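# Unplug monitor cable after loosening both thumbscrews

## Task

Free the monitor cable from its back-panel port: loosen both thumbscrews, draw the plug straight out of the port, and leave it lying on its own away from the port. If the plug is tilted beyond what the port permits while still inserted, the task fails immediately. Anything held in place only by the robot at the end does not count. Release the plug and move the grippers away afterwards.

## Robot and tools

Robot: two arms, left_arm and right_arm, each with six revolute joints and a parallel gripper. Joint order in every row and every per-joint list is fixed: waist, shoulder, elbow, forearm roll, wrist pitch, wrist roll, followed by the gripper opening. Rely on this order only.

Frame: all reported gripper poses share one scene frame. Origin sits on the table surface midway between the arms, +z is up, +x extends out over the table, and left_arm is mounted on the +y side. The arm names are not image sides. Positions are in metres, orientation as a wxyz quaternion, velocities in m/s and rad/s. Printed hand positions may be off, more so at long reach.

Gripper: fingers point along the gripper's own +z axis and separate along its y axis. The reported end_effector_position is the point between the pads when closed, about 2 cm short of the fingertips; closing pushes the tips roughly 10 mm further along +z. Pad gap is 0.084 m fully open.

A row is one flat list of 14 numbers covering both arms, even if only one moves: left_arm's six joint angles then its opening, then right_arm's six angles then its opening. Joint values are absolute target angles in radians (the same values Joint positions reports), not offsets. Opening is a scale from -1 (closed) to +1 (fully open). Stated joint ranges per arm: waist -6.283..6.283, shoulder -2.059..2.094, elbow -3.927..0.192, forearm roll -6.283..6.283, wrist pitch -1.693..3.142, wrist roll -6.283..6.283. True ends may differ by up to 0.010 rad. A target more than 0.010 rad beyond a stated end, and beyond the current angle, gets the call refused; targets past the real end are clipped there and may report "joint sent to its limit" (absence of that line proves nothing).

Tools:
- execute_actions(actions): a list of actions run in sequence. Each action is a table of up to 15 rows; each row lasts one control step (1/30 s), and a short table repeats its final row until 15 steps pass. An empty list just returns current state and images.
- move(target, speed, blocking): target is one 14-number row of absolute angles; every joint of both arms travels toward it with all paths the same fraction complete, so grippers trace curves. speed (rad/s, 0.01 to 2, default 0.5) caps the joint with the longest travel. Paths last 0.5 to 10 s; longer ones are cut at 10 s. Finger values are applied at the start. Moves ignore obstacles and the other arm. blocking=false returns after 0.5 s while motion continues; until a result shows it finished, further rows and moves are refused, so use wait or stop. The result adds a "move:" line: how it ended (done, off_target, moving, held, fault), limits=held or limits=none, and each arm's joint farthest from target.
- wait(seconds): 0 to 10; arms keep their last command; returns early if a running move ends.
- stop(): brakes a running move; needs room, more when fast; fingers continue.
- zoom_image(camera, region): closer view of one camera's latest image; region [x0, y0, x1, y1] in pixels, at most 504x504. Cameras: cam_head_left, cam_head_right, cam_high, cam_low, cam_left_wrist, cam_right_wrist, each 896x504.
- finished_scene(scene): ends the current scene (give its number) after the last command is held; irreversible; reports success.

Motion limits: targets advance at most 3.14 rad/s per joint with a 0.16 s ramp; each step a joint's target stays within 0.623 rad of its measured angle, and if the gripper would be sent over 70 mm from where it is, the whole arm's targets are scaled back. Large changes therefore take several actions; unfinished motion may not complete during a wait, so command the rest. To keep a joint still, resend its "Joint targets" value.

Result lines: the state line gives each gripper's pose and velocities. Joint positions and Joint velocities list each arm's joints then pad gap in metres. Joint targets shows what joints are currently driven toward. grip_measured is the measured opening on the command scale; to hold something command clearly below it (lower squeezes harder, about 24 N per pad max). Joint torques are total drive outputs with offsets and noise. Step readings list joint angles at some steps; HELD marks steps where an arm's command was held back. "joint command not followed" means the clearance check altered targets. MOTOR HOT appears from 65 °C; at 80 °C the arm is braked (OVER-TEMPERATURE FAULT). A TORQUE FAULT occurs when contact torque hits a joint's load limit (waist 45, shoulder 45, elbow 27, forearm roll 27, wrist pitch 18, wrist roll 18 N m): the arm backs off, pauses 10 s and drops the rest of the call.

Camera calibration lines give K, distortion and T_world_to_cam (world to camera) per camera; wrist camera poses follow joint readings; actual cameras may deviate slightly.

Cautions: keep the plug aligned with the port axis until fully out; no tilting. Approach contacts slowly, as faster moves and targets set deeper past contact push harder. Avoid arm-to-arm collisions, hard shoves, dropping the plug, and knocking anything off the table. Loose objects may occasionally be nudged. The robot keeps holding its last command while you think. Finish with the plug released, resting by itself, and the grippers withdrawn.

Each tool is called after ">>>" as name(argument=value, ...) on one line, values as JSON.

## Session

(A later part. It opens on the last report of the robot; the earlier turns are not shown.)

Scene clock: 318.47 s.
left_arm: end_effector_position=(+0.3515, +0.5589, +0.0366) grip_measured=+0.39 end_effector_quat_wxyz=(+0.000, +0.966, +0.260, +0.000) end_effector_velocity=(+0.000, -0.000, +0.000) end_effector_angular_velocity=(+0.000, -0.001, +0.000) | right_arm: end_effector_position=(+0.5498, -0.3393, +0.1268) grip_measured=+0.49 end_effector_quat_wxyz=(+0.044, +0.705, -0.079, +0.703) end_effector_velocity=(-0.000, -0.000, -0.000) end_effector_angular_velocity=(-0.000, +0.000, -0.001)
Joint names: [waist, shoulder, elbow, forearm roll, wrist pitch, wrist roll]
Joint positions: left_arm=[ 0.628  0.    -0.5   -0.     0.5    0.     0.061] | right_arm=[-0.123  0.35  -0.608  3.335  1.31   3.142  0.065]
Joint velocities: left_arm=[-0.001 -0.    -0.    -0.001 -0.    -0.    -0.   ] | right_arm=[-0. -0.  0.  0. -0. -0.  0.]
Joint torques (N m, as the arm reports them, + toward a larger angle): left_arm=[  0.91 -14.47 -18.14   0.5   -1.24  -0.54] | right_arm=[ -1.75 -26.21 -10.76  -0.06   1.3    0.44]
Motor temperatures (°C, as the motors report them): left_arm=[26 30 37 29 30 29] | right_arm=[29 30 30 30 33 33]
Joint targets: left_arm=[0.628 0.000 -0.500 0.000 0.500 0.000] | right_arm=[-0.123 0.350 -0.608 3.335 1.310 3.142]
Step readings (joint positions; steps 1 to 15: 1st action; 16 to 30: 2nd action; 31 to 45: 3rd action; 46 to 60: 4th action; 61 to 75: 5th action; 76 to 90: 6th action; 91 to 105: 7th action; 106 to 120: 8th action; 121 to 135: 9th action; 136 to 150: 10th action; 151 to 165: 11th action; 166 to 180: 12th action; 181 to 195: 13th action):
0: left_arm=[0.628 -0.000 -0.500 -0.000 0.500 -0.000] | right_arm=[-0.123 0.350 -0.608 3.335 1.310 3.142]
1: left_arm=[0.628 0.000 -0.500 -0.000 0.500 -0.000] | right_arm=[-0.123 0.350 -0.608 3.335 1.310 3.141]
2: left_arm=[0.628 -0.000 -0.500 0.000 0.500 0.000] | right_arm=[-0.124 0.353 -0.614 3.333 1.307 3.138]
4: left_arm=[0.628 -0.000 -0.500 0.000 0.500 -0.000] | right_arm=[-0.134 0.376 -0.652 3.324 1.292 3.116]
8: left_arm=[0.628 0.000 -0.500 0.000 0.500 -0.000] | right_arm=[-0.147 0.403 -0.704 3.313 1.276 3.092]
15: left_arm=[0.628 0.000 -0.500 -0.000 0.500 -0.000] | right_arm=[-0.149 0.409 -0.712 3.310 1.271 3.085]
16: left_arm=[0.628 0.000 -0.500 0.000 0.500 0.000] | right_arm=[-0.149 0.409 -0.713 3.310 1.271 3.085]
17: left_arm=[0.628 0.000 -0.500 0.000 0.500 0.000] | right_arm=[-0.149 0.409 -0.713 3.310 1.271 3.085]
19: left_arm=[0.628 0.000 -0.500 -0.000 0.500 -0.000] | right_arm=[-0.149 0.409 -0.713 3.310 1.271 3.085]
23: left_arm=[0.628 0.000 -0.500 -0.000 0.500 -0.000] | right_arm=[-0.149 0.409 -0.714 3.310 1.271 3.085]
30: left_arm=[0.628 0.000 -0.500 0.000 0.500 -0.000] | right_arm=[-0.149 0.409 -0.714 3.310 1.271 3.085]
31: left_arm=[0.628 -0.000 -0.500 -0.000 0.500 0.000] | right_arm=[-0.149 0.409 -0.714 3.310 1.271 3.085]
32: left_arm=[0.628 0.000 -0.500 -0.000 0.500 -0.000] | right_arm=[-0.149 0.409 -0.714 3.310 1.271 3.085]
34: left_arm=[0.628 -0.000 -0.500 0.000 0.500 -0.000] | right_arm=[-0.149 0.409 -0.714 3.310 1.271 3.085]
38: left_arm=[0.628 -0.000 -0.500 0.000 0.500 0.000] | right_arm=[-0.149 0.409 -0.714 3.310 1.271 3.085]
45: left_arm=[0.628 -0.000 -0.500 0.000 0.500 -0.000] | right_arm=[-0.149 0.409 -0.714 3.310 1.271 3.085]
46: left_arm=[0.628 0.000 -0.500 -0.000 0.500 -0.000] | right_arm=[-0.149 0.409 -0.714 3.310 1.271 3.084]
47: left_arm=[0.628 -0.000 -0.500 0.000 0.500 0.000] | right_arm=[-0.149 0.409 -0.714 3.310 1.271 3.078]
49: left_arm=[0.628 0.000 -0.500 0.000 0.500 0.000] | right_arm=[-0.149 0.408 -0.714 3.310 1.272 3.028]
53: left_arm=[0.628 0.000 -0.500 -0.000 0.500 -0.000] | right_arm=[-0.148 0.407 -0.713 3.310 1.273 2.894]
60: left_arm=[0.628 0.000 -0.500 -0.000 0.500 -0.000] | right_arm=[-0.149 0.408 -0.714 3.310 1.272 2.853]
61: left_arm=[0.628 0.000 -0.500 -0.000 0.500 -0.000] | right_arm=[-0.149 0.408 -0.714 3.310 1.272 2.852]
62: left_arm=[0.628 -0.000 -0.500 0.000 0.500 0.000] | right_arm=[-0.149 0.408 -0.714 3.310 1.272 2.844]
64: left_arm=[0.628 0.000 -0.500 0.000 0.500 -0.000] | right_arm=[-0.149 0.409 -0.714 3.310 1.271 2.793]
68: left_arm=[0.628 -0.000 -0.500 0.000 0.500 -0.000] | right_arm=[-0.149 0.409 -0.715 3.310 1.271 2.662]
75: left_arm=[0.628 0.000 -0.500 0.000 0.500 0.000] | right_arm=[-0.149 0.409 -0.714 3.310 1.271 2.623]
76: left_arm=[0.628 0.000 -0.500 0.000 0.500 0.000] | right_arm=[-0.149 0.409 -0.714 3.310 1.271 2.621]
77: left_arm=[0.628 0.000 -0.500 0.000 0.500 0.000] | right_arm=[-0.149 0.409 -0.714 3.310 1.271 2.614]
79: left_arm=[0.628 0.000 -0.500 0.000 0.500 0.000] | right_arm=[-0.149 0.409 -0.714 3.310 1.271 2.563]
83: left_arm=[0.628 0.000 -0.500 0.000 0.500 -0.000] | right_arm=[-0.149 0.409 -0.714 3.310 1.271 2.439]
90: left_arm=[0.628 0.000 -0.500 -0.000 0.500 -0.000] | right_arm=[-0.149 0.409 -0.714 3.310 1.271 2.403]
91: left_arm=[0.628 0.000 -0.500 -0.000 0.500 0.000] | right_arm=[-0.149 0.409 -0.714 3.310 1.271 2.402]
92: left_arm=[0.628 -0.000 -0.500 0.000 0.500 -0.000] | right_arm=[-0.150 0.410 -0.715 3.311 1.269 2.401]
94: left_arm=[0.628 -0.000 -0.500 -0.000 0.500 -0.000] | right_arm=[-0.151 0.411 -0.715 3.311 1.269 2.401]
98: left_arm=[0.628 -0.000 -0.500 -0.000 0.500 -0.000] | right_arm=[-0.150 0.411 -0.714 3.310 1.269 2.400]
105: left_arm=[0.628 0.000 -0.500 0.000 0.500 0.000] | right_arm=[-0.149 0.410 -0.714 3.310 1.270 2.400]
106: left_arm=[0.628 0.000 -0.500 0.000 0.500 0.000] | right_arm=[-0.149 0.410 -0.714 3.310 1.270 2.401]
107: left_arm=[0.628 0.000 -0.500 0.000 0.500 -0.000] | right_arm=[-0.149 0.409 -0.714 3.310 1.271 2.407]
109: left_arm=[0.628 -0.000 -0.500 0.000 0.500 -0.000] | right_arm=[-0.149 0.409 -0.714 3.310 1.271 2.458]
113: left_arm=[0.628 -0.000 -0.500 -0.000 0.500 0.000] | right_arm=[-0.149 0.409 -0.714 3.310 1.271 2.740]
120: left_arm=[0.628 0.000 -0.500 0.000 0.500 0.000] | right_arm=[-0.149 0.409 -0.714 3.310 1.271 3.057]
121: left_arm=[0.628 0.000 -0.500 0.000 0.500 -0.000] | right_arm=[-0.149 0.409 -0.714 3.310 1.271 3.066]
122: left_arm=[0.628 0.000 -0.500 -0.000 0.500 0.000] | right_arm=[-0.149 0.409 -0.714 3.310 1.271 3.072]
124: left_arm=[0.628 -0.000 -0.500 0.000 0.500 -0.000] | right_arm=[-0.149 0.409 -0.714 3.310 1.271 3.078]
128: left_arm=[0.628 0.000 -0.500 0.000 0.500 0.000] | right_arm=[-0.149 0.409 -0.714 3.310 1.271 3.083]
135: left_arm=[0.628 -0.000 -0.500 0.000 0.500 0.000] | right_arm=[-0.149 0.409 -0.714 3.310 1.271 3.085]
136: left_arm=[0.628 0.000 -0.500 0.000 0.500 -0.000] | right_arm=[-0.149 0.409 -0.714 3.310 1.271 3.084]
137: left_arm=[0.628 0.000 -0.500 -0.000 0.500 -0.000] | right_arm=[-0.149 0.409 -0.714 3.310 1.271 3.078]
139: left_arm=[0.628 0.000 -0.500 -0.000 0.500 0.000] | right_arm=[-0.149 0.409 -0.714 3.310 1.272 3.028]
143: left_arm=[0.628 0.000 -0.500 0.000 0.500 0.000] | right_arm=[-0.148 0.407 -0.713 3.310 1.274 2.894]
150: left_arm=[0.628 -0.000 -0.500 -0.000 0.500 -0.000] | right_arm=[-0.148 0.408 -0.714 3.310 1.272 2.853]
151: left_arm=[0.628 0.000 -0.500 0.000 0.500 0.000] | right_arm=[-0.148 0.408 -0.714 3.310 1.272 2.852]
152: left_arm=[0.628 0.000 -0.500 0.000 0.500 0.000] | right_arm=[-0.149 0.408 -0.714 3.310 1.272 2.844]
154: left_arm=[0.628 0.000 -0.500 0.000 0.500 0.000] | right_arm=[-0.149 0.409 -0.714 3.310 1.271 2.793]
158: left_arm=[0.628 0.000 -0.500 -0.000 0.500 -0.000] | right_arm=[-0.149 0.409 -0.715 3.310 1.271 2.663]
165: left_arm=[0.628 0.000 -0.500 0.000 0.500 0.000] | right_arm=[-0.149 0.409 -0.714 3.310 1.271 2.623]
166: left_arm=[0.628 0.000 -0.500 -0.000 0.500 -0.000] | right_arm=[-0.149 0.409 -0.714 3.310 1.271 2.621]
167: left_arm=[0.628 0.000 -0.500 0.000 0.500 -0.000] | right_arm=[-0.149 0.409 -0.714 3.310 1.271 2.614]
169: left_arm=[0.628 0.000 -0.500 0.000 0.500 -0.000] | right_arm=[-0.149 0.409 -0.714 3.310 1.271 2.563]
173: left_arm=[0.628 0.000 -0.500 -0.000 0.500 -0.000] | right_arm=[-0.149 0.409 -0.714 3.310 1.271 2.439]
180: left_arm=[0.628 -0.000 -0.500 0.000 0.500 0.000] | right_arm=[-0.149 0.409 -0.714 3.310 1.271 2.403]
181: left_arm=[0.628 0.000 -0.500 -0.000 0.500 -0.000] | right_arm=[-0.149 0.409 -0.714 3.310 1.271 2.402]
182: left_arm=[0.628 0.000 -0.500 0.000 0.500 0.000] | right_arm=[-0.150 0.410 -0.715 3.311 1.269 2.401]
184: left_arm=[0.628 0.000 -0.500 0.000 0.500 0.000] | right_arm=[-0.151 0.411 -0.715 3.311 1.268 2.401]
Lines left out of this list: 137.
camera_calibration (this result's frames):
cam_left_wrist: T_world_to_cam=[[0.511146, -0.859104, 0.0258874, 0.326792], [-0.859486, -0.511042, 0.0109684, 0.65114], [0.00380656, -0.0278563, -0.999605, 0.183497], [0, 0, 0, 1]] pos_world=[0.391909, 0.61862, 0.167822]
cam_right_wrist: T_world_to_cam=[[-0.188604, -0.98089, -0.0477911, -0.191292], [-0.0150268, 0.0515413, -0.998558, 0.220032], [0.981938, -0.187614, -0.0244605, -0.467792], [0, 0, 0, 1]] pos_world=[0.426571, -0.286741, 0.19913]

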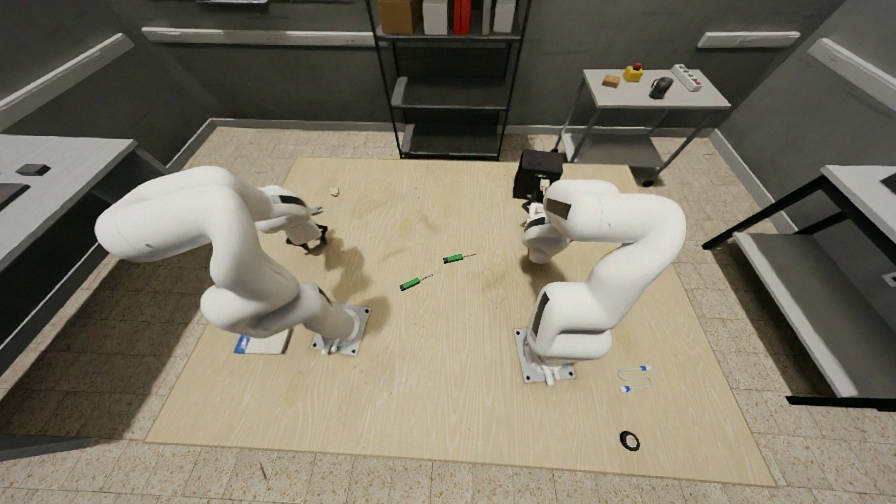

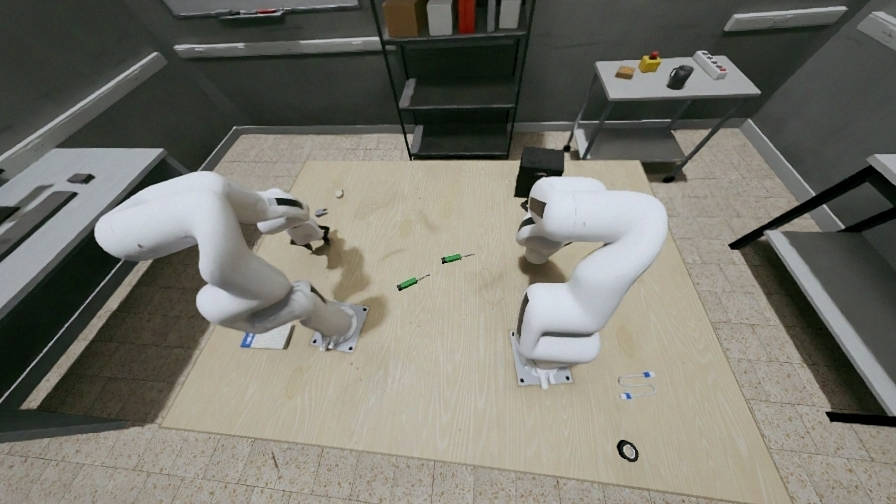

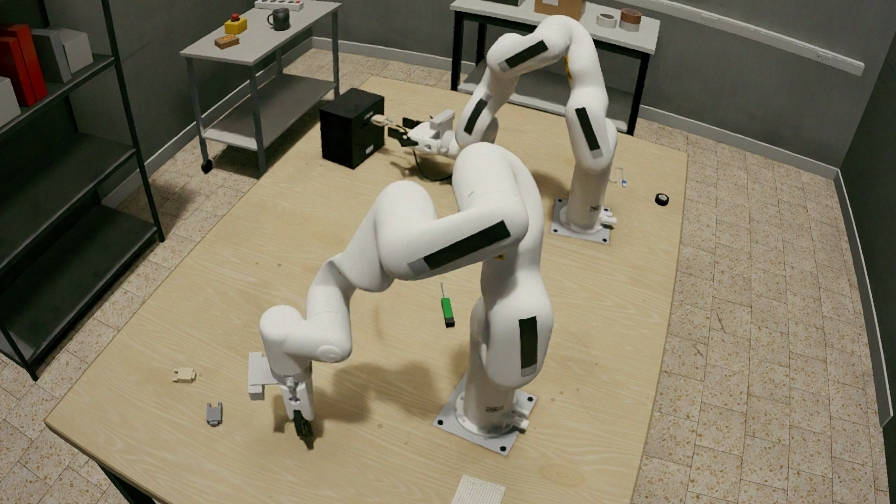

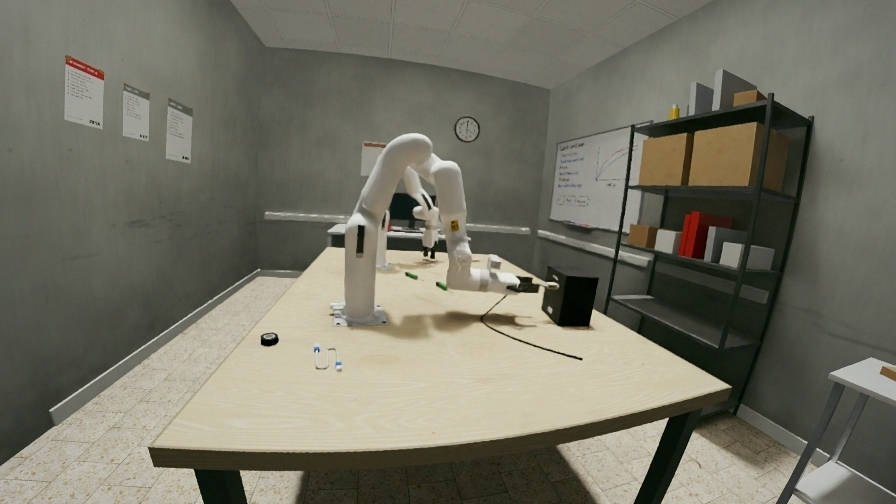

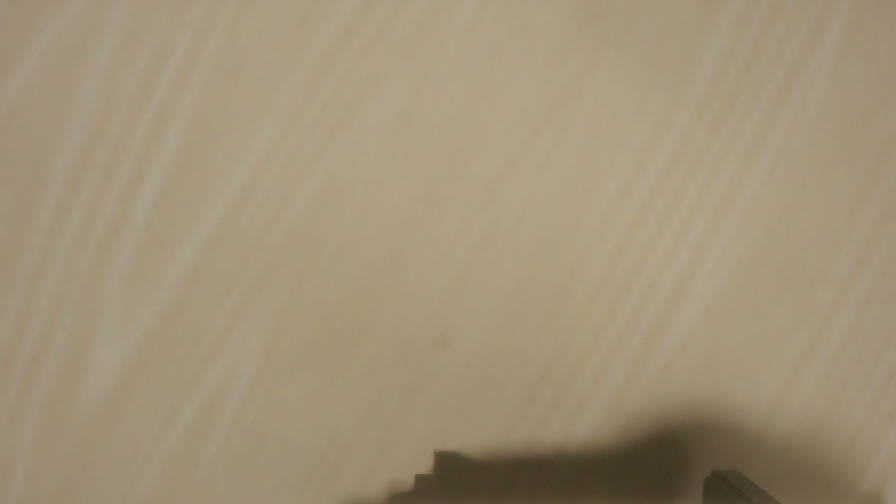

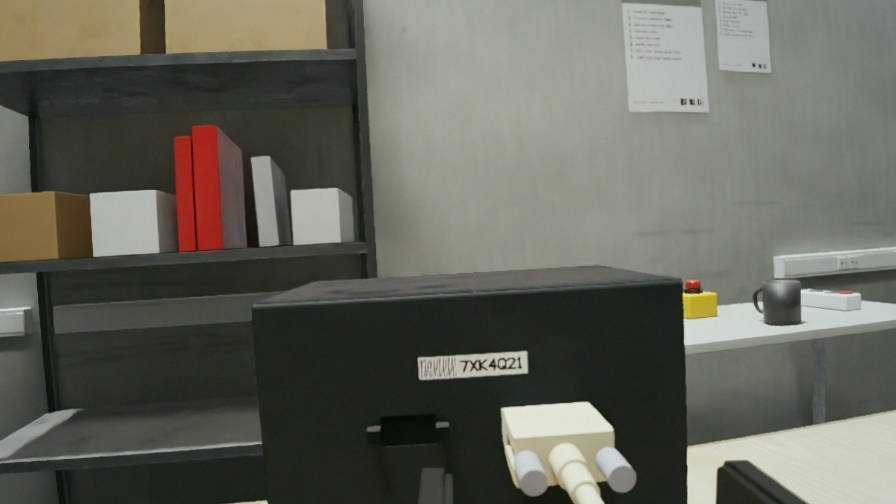

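>>> execute_actions(actions=[[[0.628,0,-0.5,0,0.5,0,0.4,-0.151,0.409,-0.714,3.31,1.271,3.085,0.0]],[[0.628,0,-0.5,0,0.5,0,0.4,-0.151,0.409,-0.714,3.31,1.271,3.085,0.0]],[[0.628,0,-0.5,0,0.5,0,0.4,-0.151,0.409,-0.714,3.31,1.271,3.085,-1]],[[0.628,0,-0.5,0,0.5,0,0.4,-0.151,0.409,-0.714,3.31,1.271,2.85,-1]],[[0.628,0,-0.5,0,0.5,0,0.4,-0.151,0.409,-0.714,3.31,1.271,2.62,-1]],[[0.628,0,-0.5,0,0.5,0,0.4,-0.151,0.409,-0.714,3.31,1.271,2.4,-1]],
[[0.628,0,-0.5,0,0.5,0,0.4,-0.151,0.409,-0.714,3.31,1.271,2.4,0.0]],[[0.628,0,-0.5,0,0.5,0,0.4,-0.151,0.409,-0.714,3.31,1.271,3.085,0.0]],[[0.628,0,-0.5,0,0.5,0,0.4,-0.151,0.409,-0.714,3.31,1.271,3.085,-1]],[[0.628,0,-0.5,0,0.5,0,0.4,-0.151,0.409,-0.714,3.31,1.271,2.85,-1]],[[0.628,0,-0.5,0,0.5,0,0.4,-0.151,0.409,-0.714,3.31,1.271,2.62,-1]],[[0.628,0,-0.5,0,0.5,0,0.4,-0.151,0.409,-0.714,3.31,1.271,2.4,-1]],
[[0.628,0,-0.5,0,0.5,0,0.4,-0.151,0.409,-0.714,3.31,1.271,2.4,0.0]],[[0.628,0,-0.5,0,0.5,0,0.4,-0.151,0.409,-0.714,3.31,1.271,3.085,0.0]],[[0.628,0,-0.5,0,0.5,0,0.4,-0.151,0.409,-0.714,3.31,1.271,3.085,-1]],[[0.628,0,-0.5,0,0.5,0,0.4,-0.151,0.409,-0.714,3.31,1.271,2.85,-1]],[[0.628,0,-0.5,0,0.5,0,0.4,-0.151,0.409,-0.714,3.31,1.271,2.62,-1]],[[0.628,0,-0.5,0,0.5,0,0.4,-0.151,0.409,-0.714,3.31,1.271,2.4,-1]],
[[0.628,0,-0.5,0,0.5,0,0.4,-0.151,0.409,-0.714,3.31,1.271,2.4,0.0]],[[0.628,0,-0.5,0,0.5,0,0.4,-0.151,0.409,-0.714,3.31,1.271,3.085,0.0]],[[0.628,0,-0.5,0,0.5,0,0.4,-0.151,0.409,-0.714,3.31,1.271,3.085,-1]],[[0.628,0,-0.5,0,0.5,0,0.4,-0.151,0.409,-0.714,3.31,1.271,2.85,-1]],[[0.628,0,-0.5,0,0.5,0,0.4,-0.151,0.409,-0.714,3.31,1.271,2.62,-1]],[[0.628,0,-0.5,0,0.5,0,0.4,-0.151,0.409,-0.714,3.31,1.271,2.4,-1]],
[[0.628,0,-0.5,0,0.5,0,0.4,-0.151,0.409,-0.714,3.31,1.271,2.4,0.0]],[[0.628,0,-0.5,0,0.5,0,0.4,-0.151,0.409,-0.714,3.31,1.271,3.085,0.0]],[[0.628,0,-0.5,0,0.5,0,0.4,-0.151,0.409,-0.714,3.31,1.271,3.085,-1]],[[0.628,0,-0.5,0,0.5,0,0.4,-0.151,0.409,-0.714,3.31,1.271,2.85,-1]],[[0.628,0,-0.5,0,0.5,0,0.4,-0.151,0.409,-0.714,3.31,1.271,2.62,-1]],[[0.628,0,-0.5,0,0.5,0,0.4,-0.151,0.409,-0.714,3.31,1.271,2.4,-1]],
[[0.628,0,-0.5,0,0.5,0,0.4,-0.151,0.409,-0.714,3.31,1.271,2.4,0.0]],[[0.628,0,-0.5,0,0.5,0,0.4,-0.151,0.409,-0.714,3.31,1.271,3.085,0.0]],[[0.628,0,-0.5,0,0.5,0,0.4,-0.151,0.409,-0.714,3.31,1.271,3.085,-1]],[[0.628,0,-0.5,0,0.5,0,0.4,-0.151,0.409,-0.714,3.31,1.271,2.85,-1]],[[0.628,0,-0.5,0,0.5,0,0.4,-0.151,0.409,-0.714,3.31,1.271,2.62,-1]],[[0.628,0,-0.5,0,0.5,0,0.4,-0.151,0.409,-0.714,3.31,1.271,2.4,-1]],
[[0.628,0,-0.5,0,0.5,0,0.4,-0.151,0.409,-0.714,3.31,1.271,2.4,0.5]],[[0.628,0,-0.5,0,0.5,0,0.4,-0.151,0.409,-0.714,3.31,1.271,3.085,0.5]],[[0.628,0,-0.5,0,0.5,0,0.4,-0.123,0.35,-0.608,3.335,1.31,3.1416,0.5]],[[0.628,0,-0.5,0,0.5,0,0.4,-0.123,0.35,-0.608,3.335,1.31,3.1416,0.5]]])

>>> zoom_image(camera="cam_right_wrist", region=[470,384,670,504])

Scene clock: 379.33 s.
left_arm: end_effector_position=(+0.3515, +0.5589, +0.0366) grip_measured=+0.39 end_effector_quat_wxyz=(+0.000, +0.966, +0.260, +0.000) end_effector_velocity=(+0.000, -0.000, -0.000) end_effector_angular_velocity=(+0.000, +0.000, -0.001) | right_arm: end_effector_position=(+0.5498, -0.3393, +0.1268) grip_measured=+0.49 end_effector_quat_wxyz=(+0.044, +0.705, -0.079, +0.703) end_effector_velocity=(-0.000, +0.000, +0.000) end_effector_angular_velocity=(-0.000, -0.000, +0.000)
Joint names: [waist, shoulder, elbow, forearm roll, wrist pitch, wrist roll]
Joint positions: left_arm=[ 0.628  0.    -0.5    0.     0.5    0.     0.061] | right_arm=[-0.123  0.35  -0.608  3.335  1.31   3.142  0.065]
Joint velocities: left_arm=[-0.001  0.     0.     0.    -0.    -0.     0.   ] | right_arm=[-0.    -0.     0.    -0.001  0.001  0.     0.   ]
Joint torques (N m, as the arm reports them, + toward a larger angle): left_arm=[  1.77 -14.29 -18.38   0.93  -1.3   -0.54] | right_arm=[ -1.52 -26.68 -10.72   0.01   1.54   0.35]
Motor temperatures (°C, as the motors report them): left_arm=[26 30 37 29 30 29] | right_arm=[29 30 30 30 33 33]
Joint targets: left_arm=[0.628 0.000 -0.500 0.000 0.500 0.000] | right_arm=[-0.123 0.350 -0.608 3.335 1.310 3.142]
Step readings (joint positions; steps 1 to 15: 1st action; 16 to 30: 2nd action; 31 to 45: 3rd action; 46 to 60: 4th action; 61 to 75: 5th action; 76 to 90: 6th action; 91 to 105: 7th action; 106 to 120: 8th action; 121 to 135: 9th action; 136 to 150: 10th action; 151 to 165: 11th action; 166 to 180: 12th action; 181 to 195: 13th action):
0: left_arm=[0.628 0.000 -0.500 -0.000 0.500 0.000] | right_arm=[-0.123 0.350 -0.608 3.335 1.310 3.142]
1: left_arm=[0.628 0.000 -0.500 0.000 0.500 -0.000] | right_arm=[-0.123 0.350 -0.608 3.335 1.310 3.141]
2: left_arm=[0.628 0.000 -0.500 0.000 0.500 0.000] | right_arm=[-0.124 0.353 -0.614 3.333 1.307 3.138]
4: left_arm=[0.628 -0.000 -0.500 0.000 0.500 0.000] | right_arm=[-0.134 0.376 -0.652 3.324 1.292 3.116]
8: left_arm=[0.628 0.000 -0.500 -0.000 0.500 -0.000] | right_arm=[-0.149 0.403 -0.704 3.313 1.276 3.092]
15: left_arm=[0.628 0.000 -0.500 -0.000 0.500 -0.000] | right_arm=[-0.151 0.409 -0.712 3.310 1.271 3.085]
16: left_arm=[0.628 -0.000 -0.500 -0.000 0.500 -0.000] | right_arm=[-0.151 0.409 -0.713 3.310 1.271 3.085]
17: left_arm=[0.628 0.000 -0.500 0.000 0.500 -0.000] | right_arm=[-0.151 0.409 -0.713 3.310 1.271 3.085]
19: left_arm=[0.628 -0.000 -0.500 0.000 0.500 0.000] | right_arm=[-0.151 0.409 -0.713 3.310 1.271 3.085]
23: left_arm=[0.628 0.000 -0.500 0.000 0.500 -0.000] | right_arm=[-0.151 0.409 -0.714 3.310 1.271 3.085]
30: left_arm=[0.628 0.000 -0.500 -0.000 0.500 0.000] | right_arm=[-0.151 0.409 -0.714 3.310 1.271 3.085]
31: left_arm=[0.628 0.000 -0.500 -0.000 0.500 -0.000] | right_arm=[-0.151 0.409 -0.714 3.310 1.271 3.085]
32: left_arm=[0.628 0.000 -0.500 0.000 0.500 -0.000] | right_arm=[-0.150 0.409 -0.714 3.309 1.271 3.085]
34: left_arm=[0.628 -0.000 -0.500 0.000 0.500 -0.000] | right_arm=[-0.150 0.409 -0.714 3.309 1.271 3.085]
38: left_arm=[0.628 -0.000 -0.500 0.000 0.500 0.000] | right_arm=[-0.150 0.409 -0.714 3.309 1.271 3.085]
45: left_arm=[0.628 -0.000 -0.500 -0.000 0.500 0.000] | right_arm=[-0.150 0.409 -0.714 3.309 1.271 3.085]
46: left_arm=[0.628 0.000 -0.500 -0.000 0.500 0.000] | right_arm=[-0.150 0.409 -0.714 3.309 1.271 3.084]
47: left_arm=[0.628 0.000 -0.500 -0.000 0.500 -0.000] | right_arm=[-0.150 0.409 -0.714 3.309 1.271 3.078]
49: left_arm=[0.628 0.000 -0.500 -0.000 0.500 -0.000] | right_arm=[-0.150 0.408 -0.714 3.310 1.272 3.028]
53: left_arm=[0.628 0.000 -0.500 0.000 0.500 0.000] | right_arm=[-0.150 0.407 -0.714 3.309 1.273 2.894]
60: left_arm=[0.628 0.000 -0.500 -0.000 0.500 -0.000] | right_arm=[-0.150 0.408 -0.715 3.309 1.272 2.853]
61: left_arm=[0.628 0.000 -0.500 -0.000 0.500 0.000] | right_arm=[-0.150 0.408 -0.715 3.309 1.272 2.852]
62: left_arm=[0.628 0.000 -0.500 0.000 0.500 0.000] | right_arm=[-0.150 0.408 -0.715 3.309 1.272 2.844]
64: left_arm=[0.628 -0.000 -0.500 -0.000 0.500 -0.000] | right_arm=[-0.150 0.408 -0.716 3.309 1.272 2.793]
68: left_arm=[0.628 -0.000 -0.500 -0.000 0.500 -0.000] | right_arm=[-0.150 0.408 -0.716 3.309 1.272 2.663]
75: left_arm=[0.628 0.000 -0.500 0.000 0.500 0.000] | right_arm=[-0.150 0.409 -0.716 3.309 1.272 2.623]
76: left_arm=[0.628 0.000 -0.500 -0.000 0.500 0.000] | right_arm=[-0.150 0.409 -0.716 3.309 1.272 2.621]
77: left_arm=[0.628 0.000 -0.500 0.000 0.500 0.000] | right_arm=[-0.150 0.409 -0.716 3.309 1.271 2.614]
79: left_arm=[0.628 0.000 -0.500 0.000 0.500 0.000] | right_arm=[-0.150 0.409 -0.716 3.309 1.271 2.563]
83: left_arm=[0.628 -0.000 -0.500 0.000 0.500 -0.000] | right_arm=[-0.150 0.409 -0.715 3.309 1.271 2.439]
90: left_arm=[0.628 0.000 -0.500 -0.000 0.500 -0.000] | right_arm=[-0.150 0.409 -0.715 3.309 1.271 2.403]
91: left_arm=[0.628 0.000 -0.500 -0.000 0.500 0.000] | right_arm=[-0.150 0.409 -0.715 3.309 1.271 2.402]
92: left_arm=[0.628 -0.000 -0.500 0.000 0.500 0.000] | right_arm=[-0.154 0.410 -0.712 3.312 1.269 2.401]
94: left_arm=[0.628 0.000 -0.500 0.000 0.500 0.000] | right_arm=[-0.158 0.412 -0.708 3.314 1.267 2.401]
98: left_arm=[0.628 0.000 -0.500 0.000 0.500 0.000] | right_arm=[-0.155 0.411 -0.710 3.312 1.269 2.400]
105: left_arm=[0.628 0.000 -0.500 0.000 0.500 -0.000] | right_arm=[-0.152 0.410 -0.713 3.310 1.270 2.400]
106: left_arm=[0.628 0.000 -0.500 -0.000 0.500 -0.000] | right_arm=[-0.152 0.409 -0.713 3.310 1.271 2.401]
107: left_arm=[0.628 0.000 -0.500 0.000 0.500 0.000] | right_arm=[-0.152 0.409 -0.714 3.310 1.271 2.407]
109: left_arm=[0.628 0.000 -0.500 0.000 0.500 0.000] | right_arm=[-0.151 0.409 -0.714 3.310 1.271 2.458]
113: left_arm=[0.628 0.000 -0.500 -0.000 0.500 -0.000] | right_arm=[-0.151 0.409 -0.714 3.310 1.271 2.740]
120: left_arm=[0.628 -0.000 -0.500 0.000 0.500 0.000] | right_arm=[-0.151 0.409 -0.714 3.310 1.271 3.057]
121: left_arm=[0.628 -0.000 -0.500 -0.000 0.500 -0.000] | right_arm=[-0.151 0.409 -0.714 3.310 1.271 3.066]
122: left_arm=[0.628 -0.000 -0.500 -0.000 0.500 0.000] | right_arm=[-0.151 0.409 -0.714 3.309 1.271 3.072]
124: left_arm=[0.628 -0.000 -0.500 0.000 0.500 0.000] | right_arm=[-0.150 0.409 -0.714 3.309 1.271 3.078]
128: left_arm=[0.628 -0.000 -0.500 0.000 0.500 0.000] | right_arm=[-0.150 0.409 -0.714 3.309 1.271 3.083]
135: left_arm=[0.628 0.000 -0.500 0.000 0.500 -0.000] | right_arm=[-0.150 0.409 -0.714 3.309 1.271 3.085]
136: left_arm=[0.628 -0.000 -0.500 -0.000 0.500 0.000] | right_arm=[-0.150 0.409 -0.714 3.309 1.271 3.084]
137: left_arm=[0.628 0.000 -0.500 0.000 0.500 0.000] | right_arm=[-0.150 0.409 -0.714 3.309 1.271 3.078]
139: left_arm=[0.628 0.000 -0.500 0.000 0.500 0.000] | right_arm=[-0.150 0.409 -0.714 3.310 1.272 3.028]
143: left_arm=[0.628 -0.000 -0.500 0.000 0.500 0.000] | right_arm=[-0.150 0.407 -0.713 3.309 1.274 2.894]
150: left_arm=[0.628 -0.000 -0.500 -0.000 0.500 -0.000] | right_arm=[-0.150 0.408 -0.714 3.309 1.272 2.853]
151: left_arm=[0.628 -0.000 -0.500 -0.000 0.500 -0.000] | right_arm=[-0.150 0.408 -0.714 3.309 1.272 2.852]
152: left_arm=[0.628 -0.000 -0.500 -0.000 0.500 -0.000] | right_arm=[-0.150 0.408 -0.715 3.309 1.272 2.844]
154: left_arm=[0.628 0.000 -0.500 0.000 0.500 -0.000] | right_arm=[-0.150 0.408 -0.715 3.309 1.272 2.793]
158: left_arm=[0.628 0.000 -0.500 -0.000 0.500 0.000] | right_arm=[-0.150 0.409 -0.715 3.309 1.271 2.663]
165: left_arm=[0.628 -0.000 -0.500 0.000 0.500 0.000] | right_arm=[-0.150 0.409 -0.715 3.309 1.271 2.623]
166: left_arm=[0.628 -0.000 -0.500 0.000 0.500 0.000] | right_arm=[-0.150 0.409 -0.715 3.309 1.271 2.621]
167: left_arm=[0.628 0.000 -0.500 0.000 0.500 -0.000] | right_arm=[-0.150 0.409 -0.715 3.310 1.271 2.614]
169: left_arm=[0.628 -0.000 -0.500 -0.000 0.500 0.000] | right_arm=[-0.150 0.409 -0.715 3.310 1.271 2.563]
173: left_arm=[0.628 -0.000 -0.500 0.000 0.500 -0.000] | right_arm=[-0.151 0.409 -0.715 3.310 1.271 2.439]
180: left_arm=[0.628 0.000 -0.500 0.000 0.500 0.000] | right_arm=[-0.151 0.409 -0.714 3.310 1.271 2.403]
181: left_arm=[0.628 -0.000 -0.500 0.000 0.500 0.000] | right_arm=[-0.151 0.409 -0.714 3.310 1.271 2.402]
182: left_arm=[0.628 -0.000 -0.500 0.000 0.500 0.000] | right_arm=[-0.154 0.410 -0.714 3.313 1.270 2.401]
184: left_arm=[0.628 -0.000 -0.500 0.000 0.500 0.000] | right_arm=[-0.158 0.411 -0.712 3.314 1.269 2.401]
Lines left out of this list: 137.
camera_calibration (this result's frames):
cam_left_wrist: T_world_to_cam=[[0.511146, -0.859104, 0.0258874, 0.326792], [-0.859486, -0.511042, 0.0109682, 0.65114], [0.00380671, -0.0278562, -0.999605, 0.183497], [0, 0, 0, 1]] pos_world=[0.391909, 0.61862, 0.167822]
cam_right_wrist: T_world_to_cam=[[-0.188605, -0.980889, -0.0477916, -0.191292], [-0.0150249, 0.0515414, -0.998558, 0.220032], [0.981938, -0.187615, -0.0244587, -0.467793], [0, 0, 0, 1]] pos_world=[0.426571, -0.286742, 0.199131]

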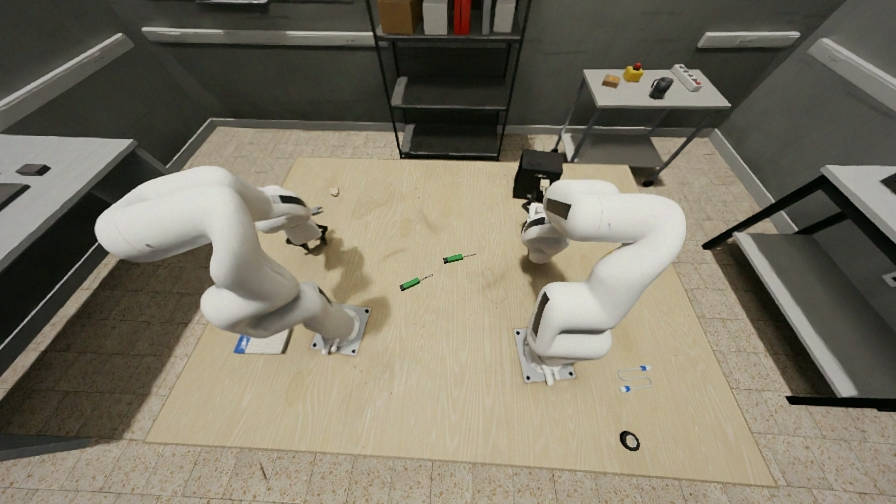

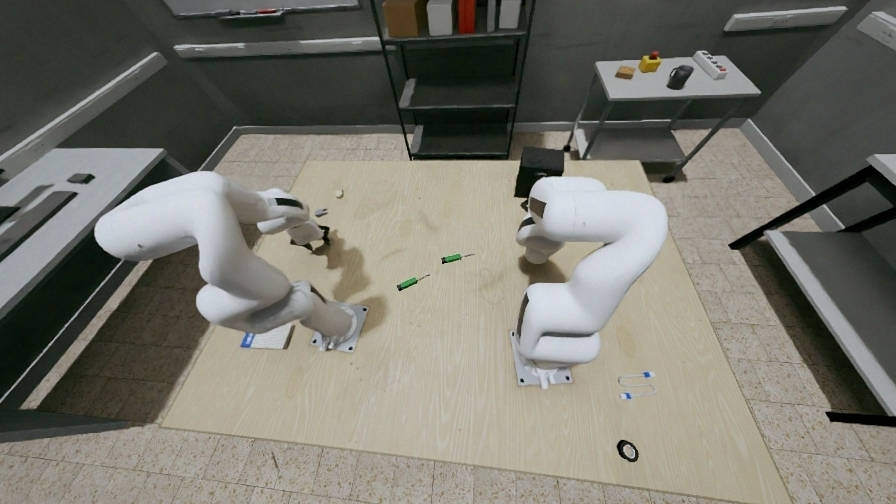

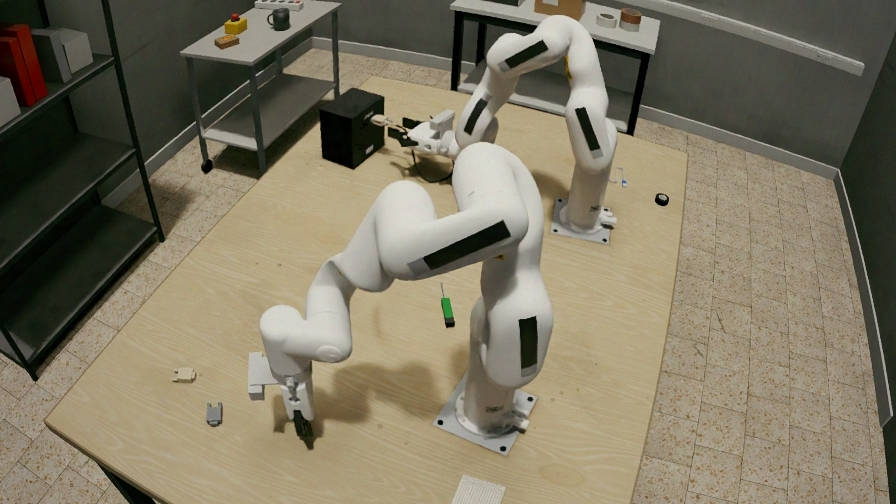

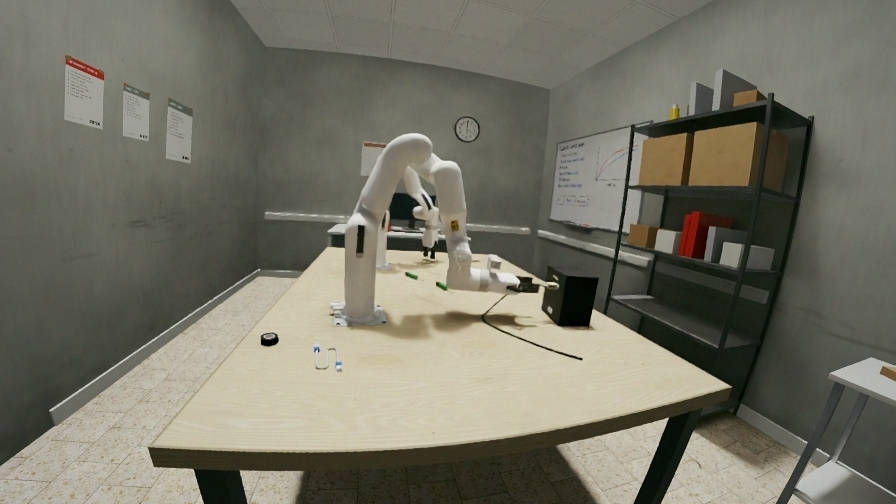

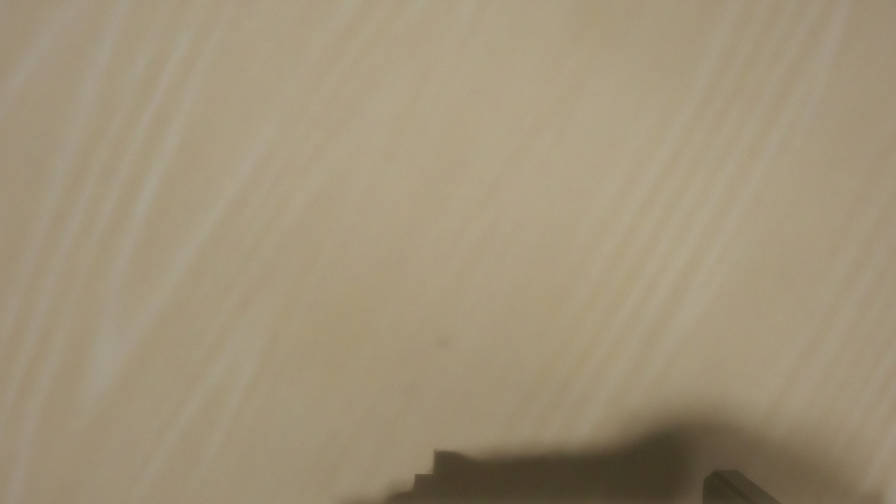

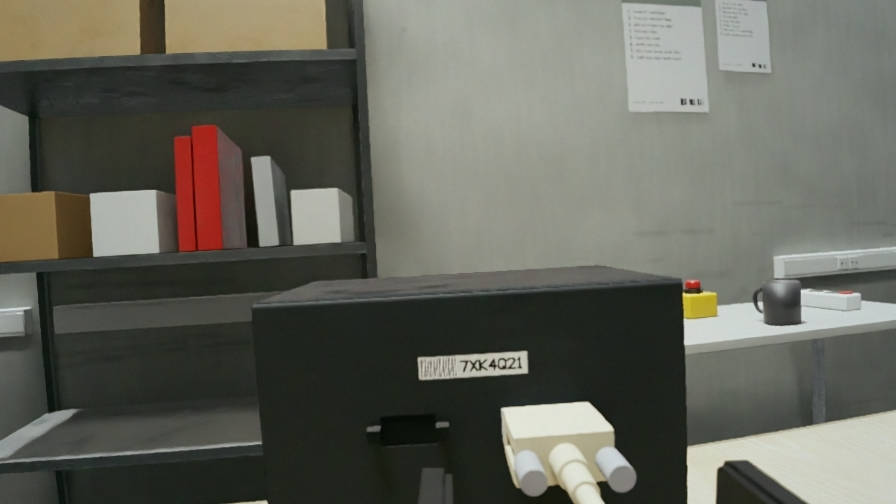

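Region (470, 384, 670, 504) of cam_right_wrist's 896x504 image, scaled by 2.520, with more detail than that image has; it fills the top 302 rows of this view, and the rest is white.

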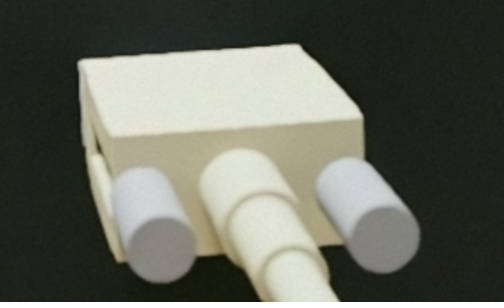

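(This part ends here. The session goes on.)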